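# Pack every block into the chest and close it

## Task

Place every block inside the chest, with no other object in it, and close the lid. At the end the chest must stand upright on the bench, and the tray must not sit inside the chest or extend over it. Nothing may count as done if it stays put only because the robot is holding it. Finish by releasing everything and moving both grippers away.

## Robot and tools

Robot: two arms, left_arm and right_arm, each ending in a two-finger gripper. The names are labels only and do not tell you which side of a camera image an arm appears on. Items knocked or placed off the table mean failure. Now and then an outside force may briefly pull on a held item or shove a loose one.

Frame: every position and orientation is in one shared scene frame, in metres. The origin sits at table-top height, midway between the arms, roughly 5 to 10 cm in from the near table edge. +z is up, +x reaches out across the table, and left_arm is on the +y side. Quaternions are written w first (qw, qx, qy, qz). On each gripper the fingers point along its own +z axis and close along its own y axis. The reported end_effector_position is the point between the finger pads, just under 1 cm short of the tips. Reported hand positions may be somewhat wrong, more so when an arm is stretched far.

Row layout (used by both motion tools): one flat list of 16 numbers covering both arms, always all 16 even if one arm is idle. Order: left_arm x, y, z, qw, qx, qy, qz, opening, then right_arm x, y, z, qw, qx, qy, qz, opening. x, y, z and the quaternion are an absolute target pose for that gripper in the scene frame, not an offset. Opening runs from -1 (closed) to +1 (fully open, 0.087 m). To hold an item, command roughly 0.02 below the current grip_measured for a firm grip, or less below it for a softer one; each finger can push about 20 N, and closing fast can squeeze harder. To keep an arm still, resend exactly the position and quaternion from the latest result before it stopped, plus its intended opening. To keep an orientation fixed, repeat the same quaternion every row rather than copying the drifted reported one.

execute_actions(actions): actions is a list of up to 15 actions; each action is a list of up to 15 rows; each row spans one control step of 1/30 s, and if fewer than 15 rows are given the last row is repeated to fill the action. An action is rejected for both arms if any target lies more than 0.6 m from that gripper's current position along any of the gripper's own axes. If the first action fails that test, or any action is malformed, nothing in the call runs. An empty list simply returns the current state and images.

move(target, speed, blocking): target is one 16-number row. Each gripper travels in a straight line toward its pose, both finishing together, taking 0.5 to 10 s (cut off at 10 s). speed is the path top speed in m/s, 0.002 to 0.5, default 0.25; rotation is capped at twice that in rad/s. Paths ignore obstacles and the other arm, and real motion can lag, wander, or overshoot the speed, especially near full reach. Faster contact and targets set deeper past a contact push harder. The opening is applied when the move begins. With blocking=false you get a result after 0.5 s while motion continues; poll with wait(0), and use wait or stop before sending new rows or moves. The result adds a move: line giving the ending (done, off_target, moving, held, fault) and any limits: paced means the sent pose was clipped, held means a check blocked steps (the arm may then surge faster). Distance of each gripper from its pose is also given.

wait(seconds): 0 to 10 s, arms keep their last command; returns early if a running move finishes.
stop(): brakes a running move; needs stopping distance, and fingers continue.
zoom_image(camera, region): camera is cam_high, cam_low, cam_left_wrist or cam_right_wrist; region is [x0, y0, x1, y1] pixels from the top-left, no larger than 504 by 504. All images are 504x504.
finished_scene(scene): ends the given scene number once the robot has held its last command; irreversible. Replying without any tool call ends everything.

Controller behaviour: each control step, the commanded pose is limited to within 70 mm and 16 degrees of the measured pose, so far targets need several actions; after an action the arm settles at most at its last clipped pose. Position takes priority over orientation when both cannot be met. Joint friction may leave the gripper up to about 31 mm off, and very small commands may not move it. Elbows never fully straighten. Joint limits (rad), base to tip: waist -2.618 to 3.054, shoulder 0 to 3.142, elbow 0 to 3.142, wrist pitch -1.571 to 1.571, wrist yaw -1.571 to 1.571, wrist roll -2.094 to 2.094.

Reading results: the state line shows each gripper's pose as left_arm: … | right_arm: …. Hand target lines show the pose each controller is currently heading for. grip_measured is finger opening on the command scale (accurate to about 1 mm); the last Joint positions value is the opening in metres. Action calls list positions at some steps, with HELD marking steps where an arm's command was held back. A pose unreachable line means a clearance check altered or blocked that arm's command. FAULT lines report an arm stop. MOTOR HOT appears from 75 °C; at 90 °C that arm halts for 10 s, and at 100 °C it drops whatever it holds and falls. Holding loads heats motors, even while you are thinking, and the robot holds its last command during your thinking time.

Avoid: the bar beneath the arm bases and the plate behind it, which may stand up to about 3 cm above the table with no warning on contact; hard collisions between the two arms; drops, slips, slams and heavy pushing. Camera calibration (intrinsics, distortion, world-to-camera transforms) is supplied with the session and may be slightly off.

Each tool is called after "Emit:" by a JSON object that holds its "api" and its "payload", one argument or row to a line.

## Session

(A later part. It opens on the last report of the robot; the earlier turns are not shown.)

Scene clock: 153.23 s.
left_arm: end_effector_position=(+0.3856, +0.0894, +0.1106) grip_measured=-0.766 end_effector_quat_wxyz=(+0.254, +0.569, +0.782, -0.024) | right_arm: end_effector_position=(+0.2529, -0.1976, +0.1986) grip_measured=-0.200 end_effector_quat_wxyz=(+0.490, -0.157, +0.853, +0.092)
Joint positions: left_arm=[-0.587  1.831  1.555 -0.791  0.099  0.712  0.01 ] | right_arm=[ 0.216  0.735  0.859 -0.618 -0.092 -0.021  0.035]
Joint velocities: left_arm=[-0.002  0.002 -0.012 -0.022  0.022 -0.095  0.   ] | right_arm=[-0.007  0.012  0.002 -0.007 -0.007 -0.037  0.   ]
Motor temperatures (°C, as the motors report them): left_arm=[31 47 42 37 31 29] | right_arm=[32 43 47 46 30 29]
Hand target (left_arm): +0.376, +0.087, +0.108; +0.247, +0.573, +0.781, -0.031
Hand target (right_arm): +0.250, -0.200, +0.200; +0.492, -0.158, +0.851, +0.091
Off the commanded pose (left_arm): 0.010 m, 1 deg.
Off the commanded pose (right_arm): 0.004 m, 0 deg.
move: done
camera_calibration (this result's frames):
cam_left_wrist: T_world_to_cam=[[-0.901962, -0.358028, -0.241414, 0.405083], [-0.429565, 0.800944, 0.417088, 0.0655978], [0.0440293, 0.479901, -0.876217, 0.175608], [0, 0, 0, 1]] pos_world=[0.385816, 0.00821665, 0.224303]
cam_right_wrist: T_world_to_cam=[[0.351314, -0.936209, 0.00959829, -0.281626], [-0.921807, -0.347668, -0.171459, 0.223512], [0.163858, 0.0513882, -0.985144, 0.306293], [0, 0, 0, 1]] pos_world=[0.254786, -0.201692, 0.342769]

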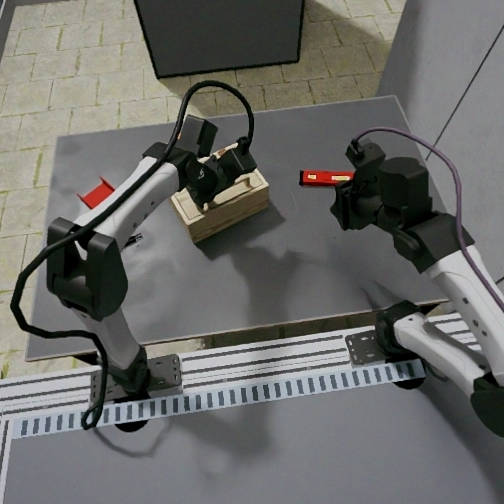

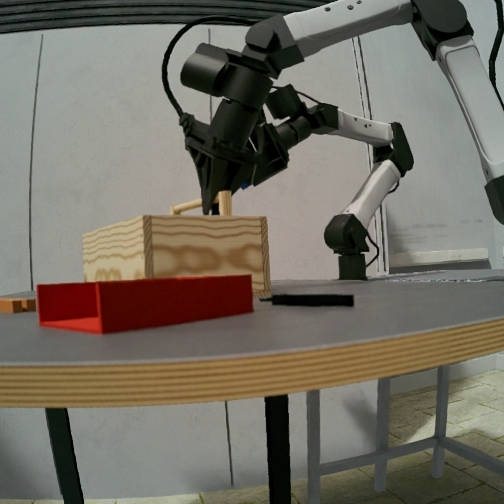

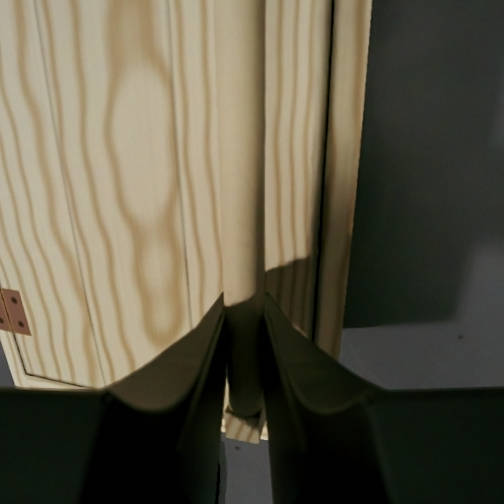

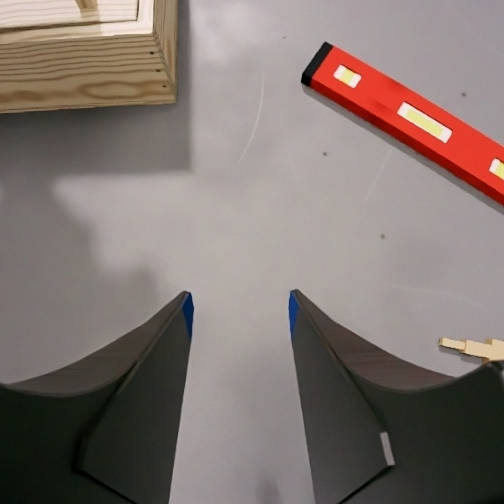

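Emit:
{"api": "move", "payload": {
  "target": [0.384,0.089,0.111,0.248,0.573,0.78,-0.032,-0.2,0.25,-0.2,0.2,0.492,-0.158,0.851,0.091,-0.2],
  "speed": 0.03
}}

Emit:
{"api": "move", "payload": {
  "target": [0.36,0.12,0.18,0.248,0.573,0.78,-0.032,-0.2,0.25,-0.2,0.2,0.492,-0.158,0.851,0.091,-0.2],
  "speed": 0.1
}}

Emit:
{"api": "move", "payload": {
  "target": [0.22,0.25,0.2,0.3,0.3,0.905,-0.03,-0.2,0.25,-0.2,0.2,0.492,-0.158,0.851,0.091,-0.2]
}}

Scene clock: 164.47 s.
left_arm: end_effector_position=(+0.3830, +0.0886, +0.1099) grip_measured=-0.200 end_effector_quat_wxyz=(+0.250, +0.572, +0.781, -0.029) | right_arm: end_effector_position=(+0.2528, -0.1975, +0.1986) grip_measured=-0.200 end_effector_quat_wxyz=(+0.490, -0.158, +0.853, +0.092)
Joint positions: left_arm=[-0.587  1.83   1.555 -0.799  0.111  0.716  0.035] | right_arm=[ 0.216  0.735  0.859 -0.618 -0.093 -0.021  0.035]
Joint velocities: left_arm=[-0.012  0.007  0.002 -0.037  0.022 -0.007  0.001] | right_arm=[-0.027 -0.007 -0.002 -0.022  0.022 -0.037  0.   ]
Motor temperatures (°C, as the motors report them): left_arm=[31 47 41 38 31 29] | right_arm=[32 41 46 46 30 29]
Hand target (left_arm): +0.384, +0.089, +0.111; +0.249, +0.573, +0.780, -0.032
Hand target (right_arm): +0.250, -0.200, +0.200; +0.492, -0.158, +0.851, +0.091
Off the commanded pose (left_arm): 0.002 m, 0 deg.
Off the commanded pose (right_arm): 0.004 m, 0 deg.
move: done
camera_calibration (this result's frames):
cam_left_wrist: T_world_to_cam=[[-0.907526, -0.351159, -0.230401, 0.402655], [-0.418218, 0.806002, 0.418873, 0.0603957], [0.0386128, 0.476496, -0.878328, 0.178095], [0, 0, 0, 1]] pos_world=[0.383802, 0.00785554, 0.2239]
cam_right_wrist: T_world_to_cam=[[0.35211, -0.93591, 0.00954375, -0.281639], [-0.921512, -0.348442, -0.171477, 0.22329], [0.163812, 0.0515841, -0.985142, 0.306346], [0, 0, 0, 1]] pos_world=[0.254749, -0.201588, 0.342771]

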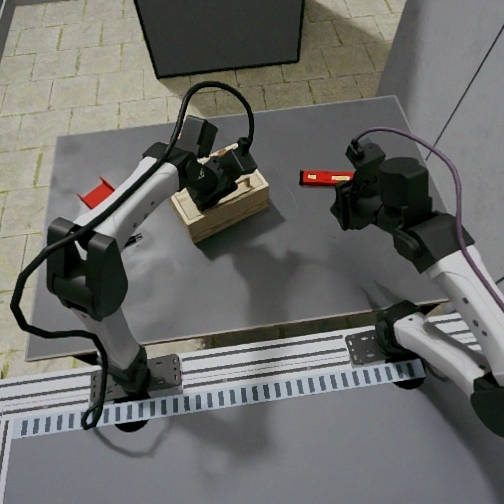

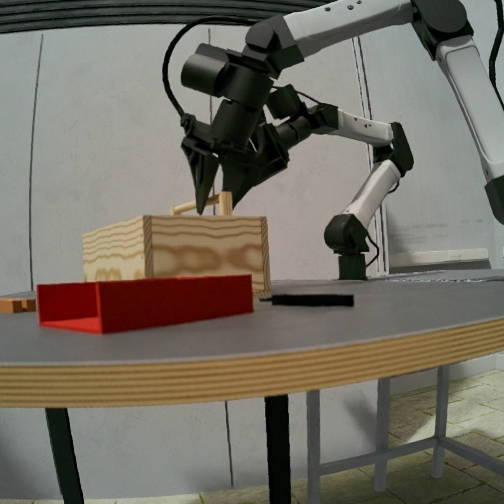

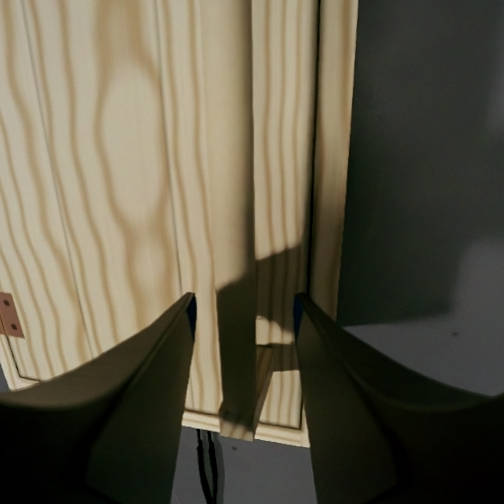

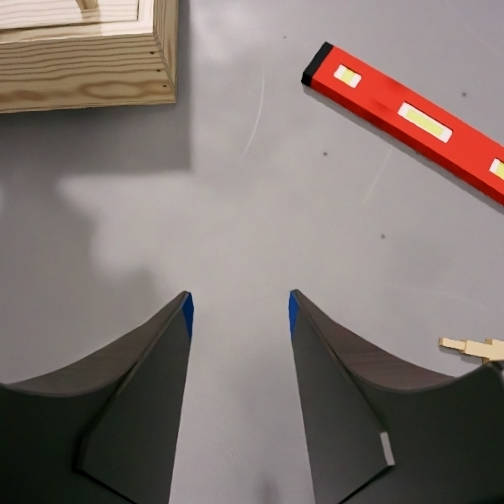

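Scene clock: 165.87 s.
left_arm: end_effector_position=(+0.3594, +0.1175, +0.1733) grip_measured=-0.200 end_effector_quat_wxyz=(+0.242, +0.574, +0.782, -0.031) | right_arm: end_effector_position=(+0.2528, -0.1975, +0.1986) grip_measured=-0.200 end_effector_quat_wxyz=(+0.490, -0.158, +0.853, +0.092)
Joint positions: left_arm=[-0.546  1.733  1.695 -1.058  0.132  0.754  0.035] | right_arm=[ 0.216  0.735  0.859 -0.618 -0.093 -0.021  0.035]
Joint velocities: left_arm=[-0.012 -0.007  0.012  0.007 -0.037 -0.007 -0.001] | right_arm=[ 0.002 -0.017 -0.022 -0.051 -0.007  0.037 -0.   ]
Motor temperatures (°C, as the motors report them): left_arm=[31 47 41 38 31 29] | right_arm=[32 41 46 46 30 29]
Hand target (left_arm): +0.360, +0.119, +0.180; +0.248, +0.573, +0.780, -0.032
Hand target (right_arm): +0.250, -0.200, +0.200; +0.492, -0.158, +0.851, +0.091
Off the commanded pose (left_arm): 0.007 m, 1 deg.
Off the commanded pose (right_arm): 0.004 m, 0 deg.
move: done
camera_calibration (this result's frames):
cam_left_wrist: T_world_to_cam=[[-0.9122, -0.346416, -0.218831, 0.405106], [-0.408863, 0.804585, 0.430667, -0.00454888], [0.0268785, 0.482326, -0.875579, 0.223914], [0, 0, 0, 1]] pos_world=[0.361659, 0.0359958, 0.286663]
cam_right_wrist: T_world_to_cam=[[0.35211, -0.93591, 0.00954375, -0.281639], [-0.921512, -0.348442, -0.171477, 0.22329], [0.163812, 0.0515841, -0.985142, 0.306346], [0, 0, 0, 1]] pos_world=[0.254749, -0.201588, 0.342771]

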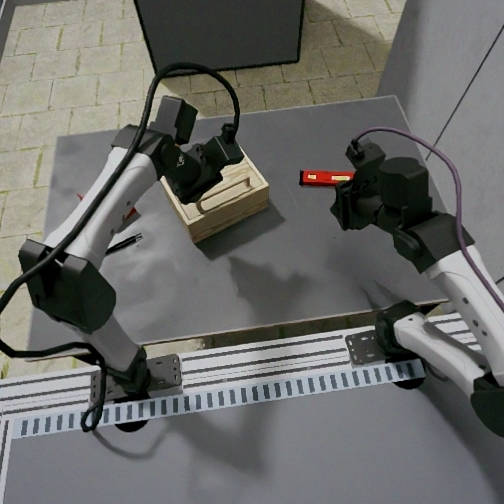

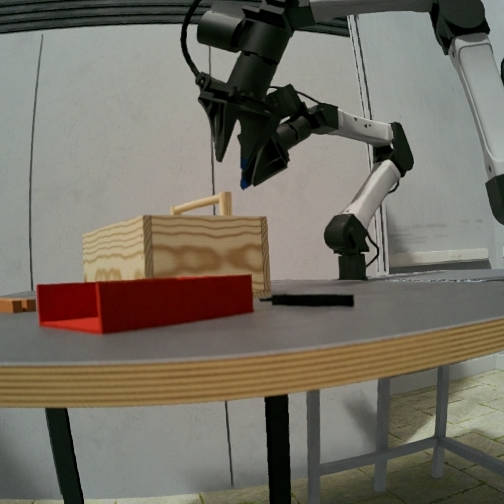

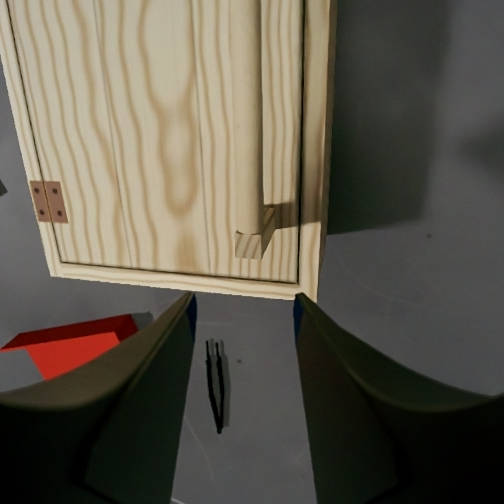

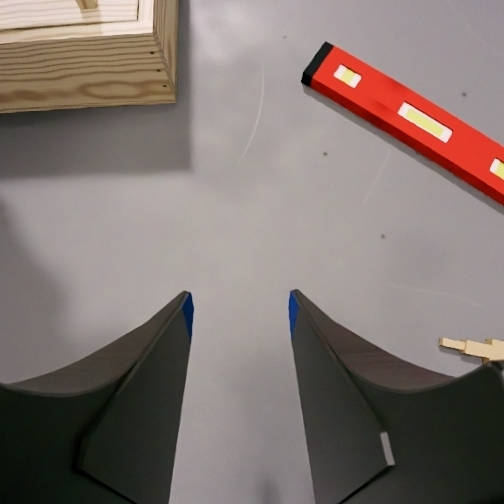

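Scene clock: 167.60 s.
left_arm: end_effector_position=(+0.2246, +0.2467, +0.2102) grip_measured=-0.200 end_effector_quat_wxyz=(+0.311, +0.304, +0.900, -0.026) | right_arm: end_effector_position=(+0.2528, -0.1975, +0.1986) grip_measured=-0.200 end_effector_quat_wxyz=(+0.490, -0.158, +0.853, +0.092)
Joint positions: left_arm=[-0.267  1.03   1.241 -1.159  0.123  0.413  0.035] | right_arm=[ 0.216  0.735  0.859 -0.618 -0.093 -0.021  0.035]
Joint velocities: left_arm=[-0.007  0.007  0.012 -0.037 -0.081  0.022  0.   ] | right_arm=[-0.007  0.002  0.002 -0.007  0.007  0.007 -0.   ]
Motor temperatures (°C, as the motors report them): left_arm=[31 47 41 38 31 29] | right_arm=[32 41 46 46 30 29]
Hand target (left_arm): +0.218, +0.248, +0.203; +0.299, +0.299, +0.906, -0.031
Hand target (right_arm): +0.250, -0.200, +0.200; +0.492, -0.158, +0.851, +0.091
Off the commanded pose (left_arm): 0.012 m, 2 deg.
Off the commanded pose (right_arm): 0.004 m, 0 deg.
move: off_target (left_arm)
camera_calibration (this result's frames):
cam_left_wrist: T_world_to_cam=[[-0.56166, -0.816764, -0.132043, 0.354044], [-0.813041, 0.515288, 0.271002, 0.0162367], [-0.153305, 0.259567, -0.953479, 0.309362], [0, 0, 0, 1]] pos_world=[0.25948, 0.200503, 0.337318]
cam_right_wrist: T_world_to_cam=[[0.35211, -0.93591, 0.00954375, -0.281639], [-0.921512, -0.348442, -0.171477, 0.22329], [0.163812, 0.0515841, -0.985142, 0.306346], [0, 0, 0, 1]] pos_world=[0.254749, -0.201588, 0.342771]

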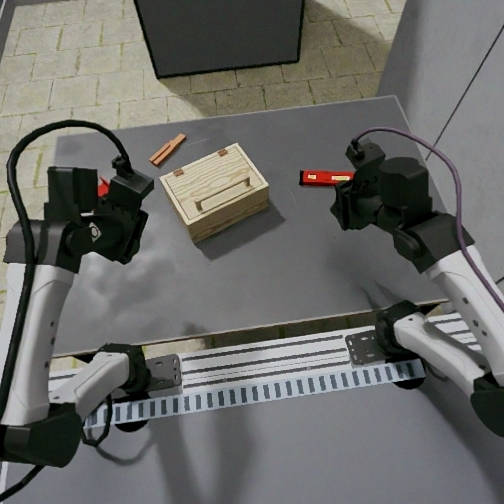

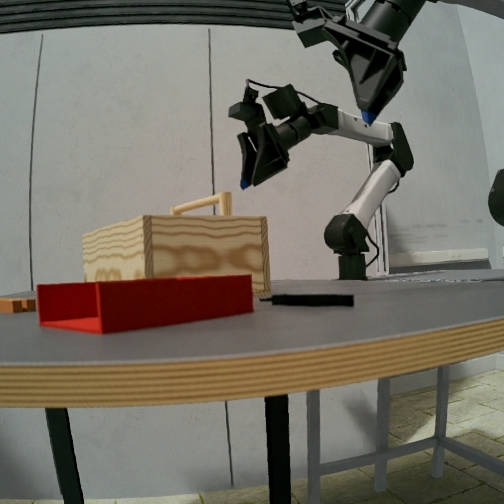

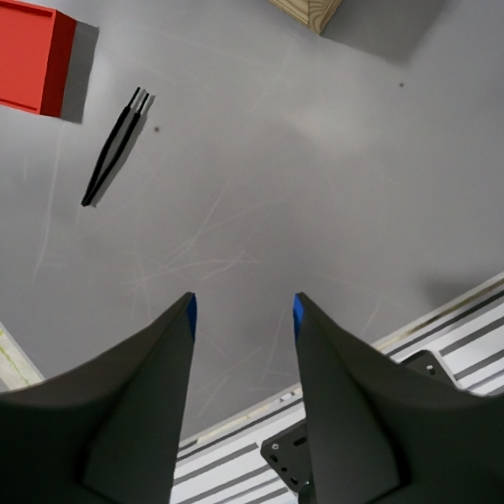

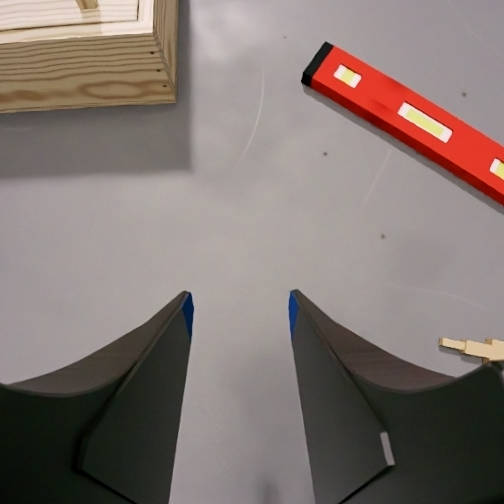

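Emit:
{"api": "finished_scene", "payload": {
  "scene": 2
}}

The scene is finished: the task was done.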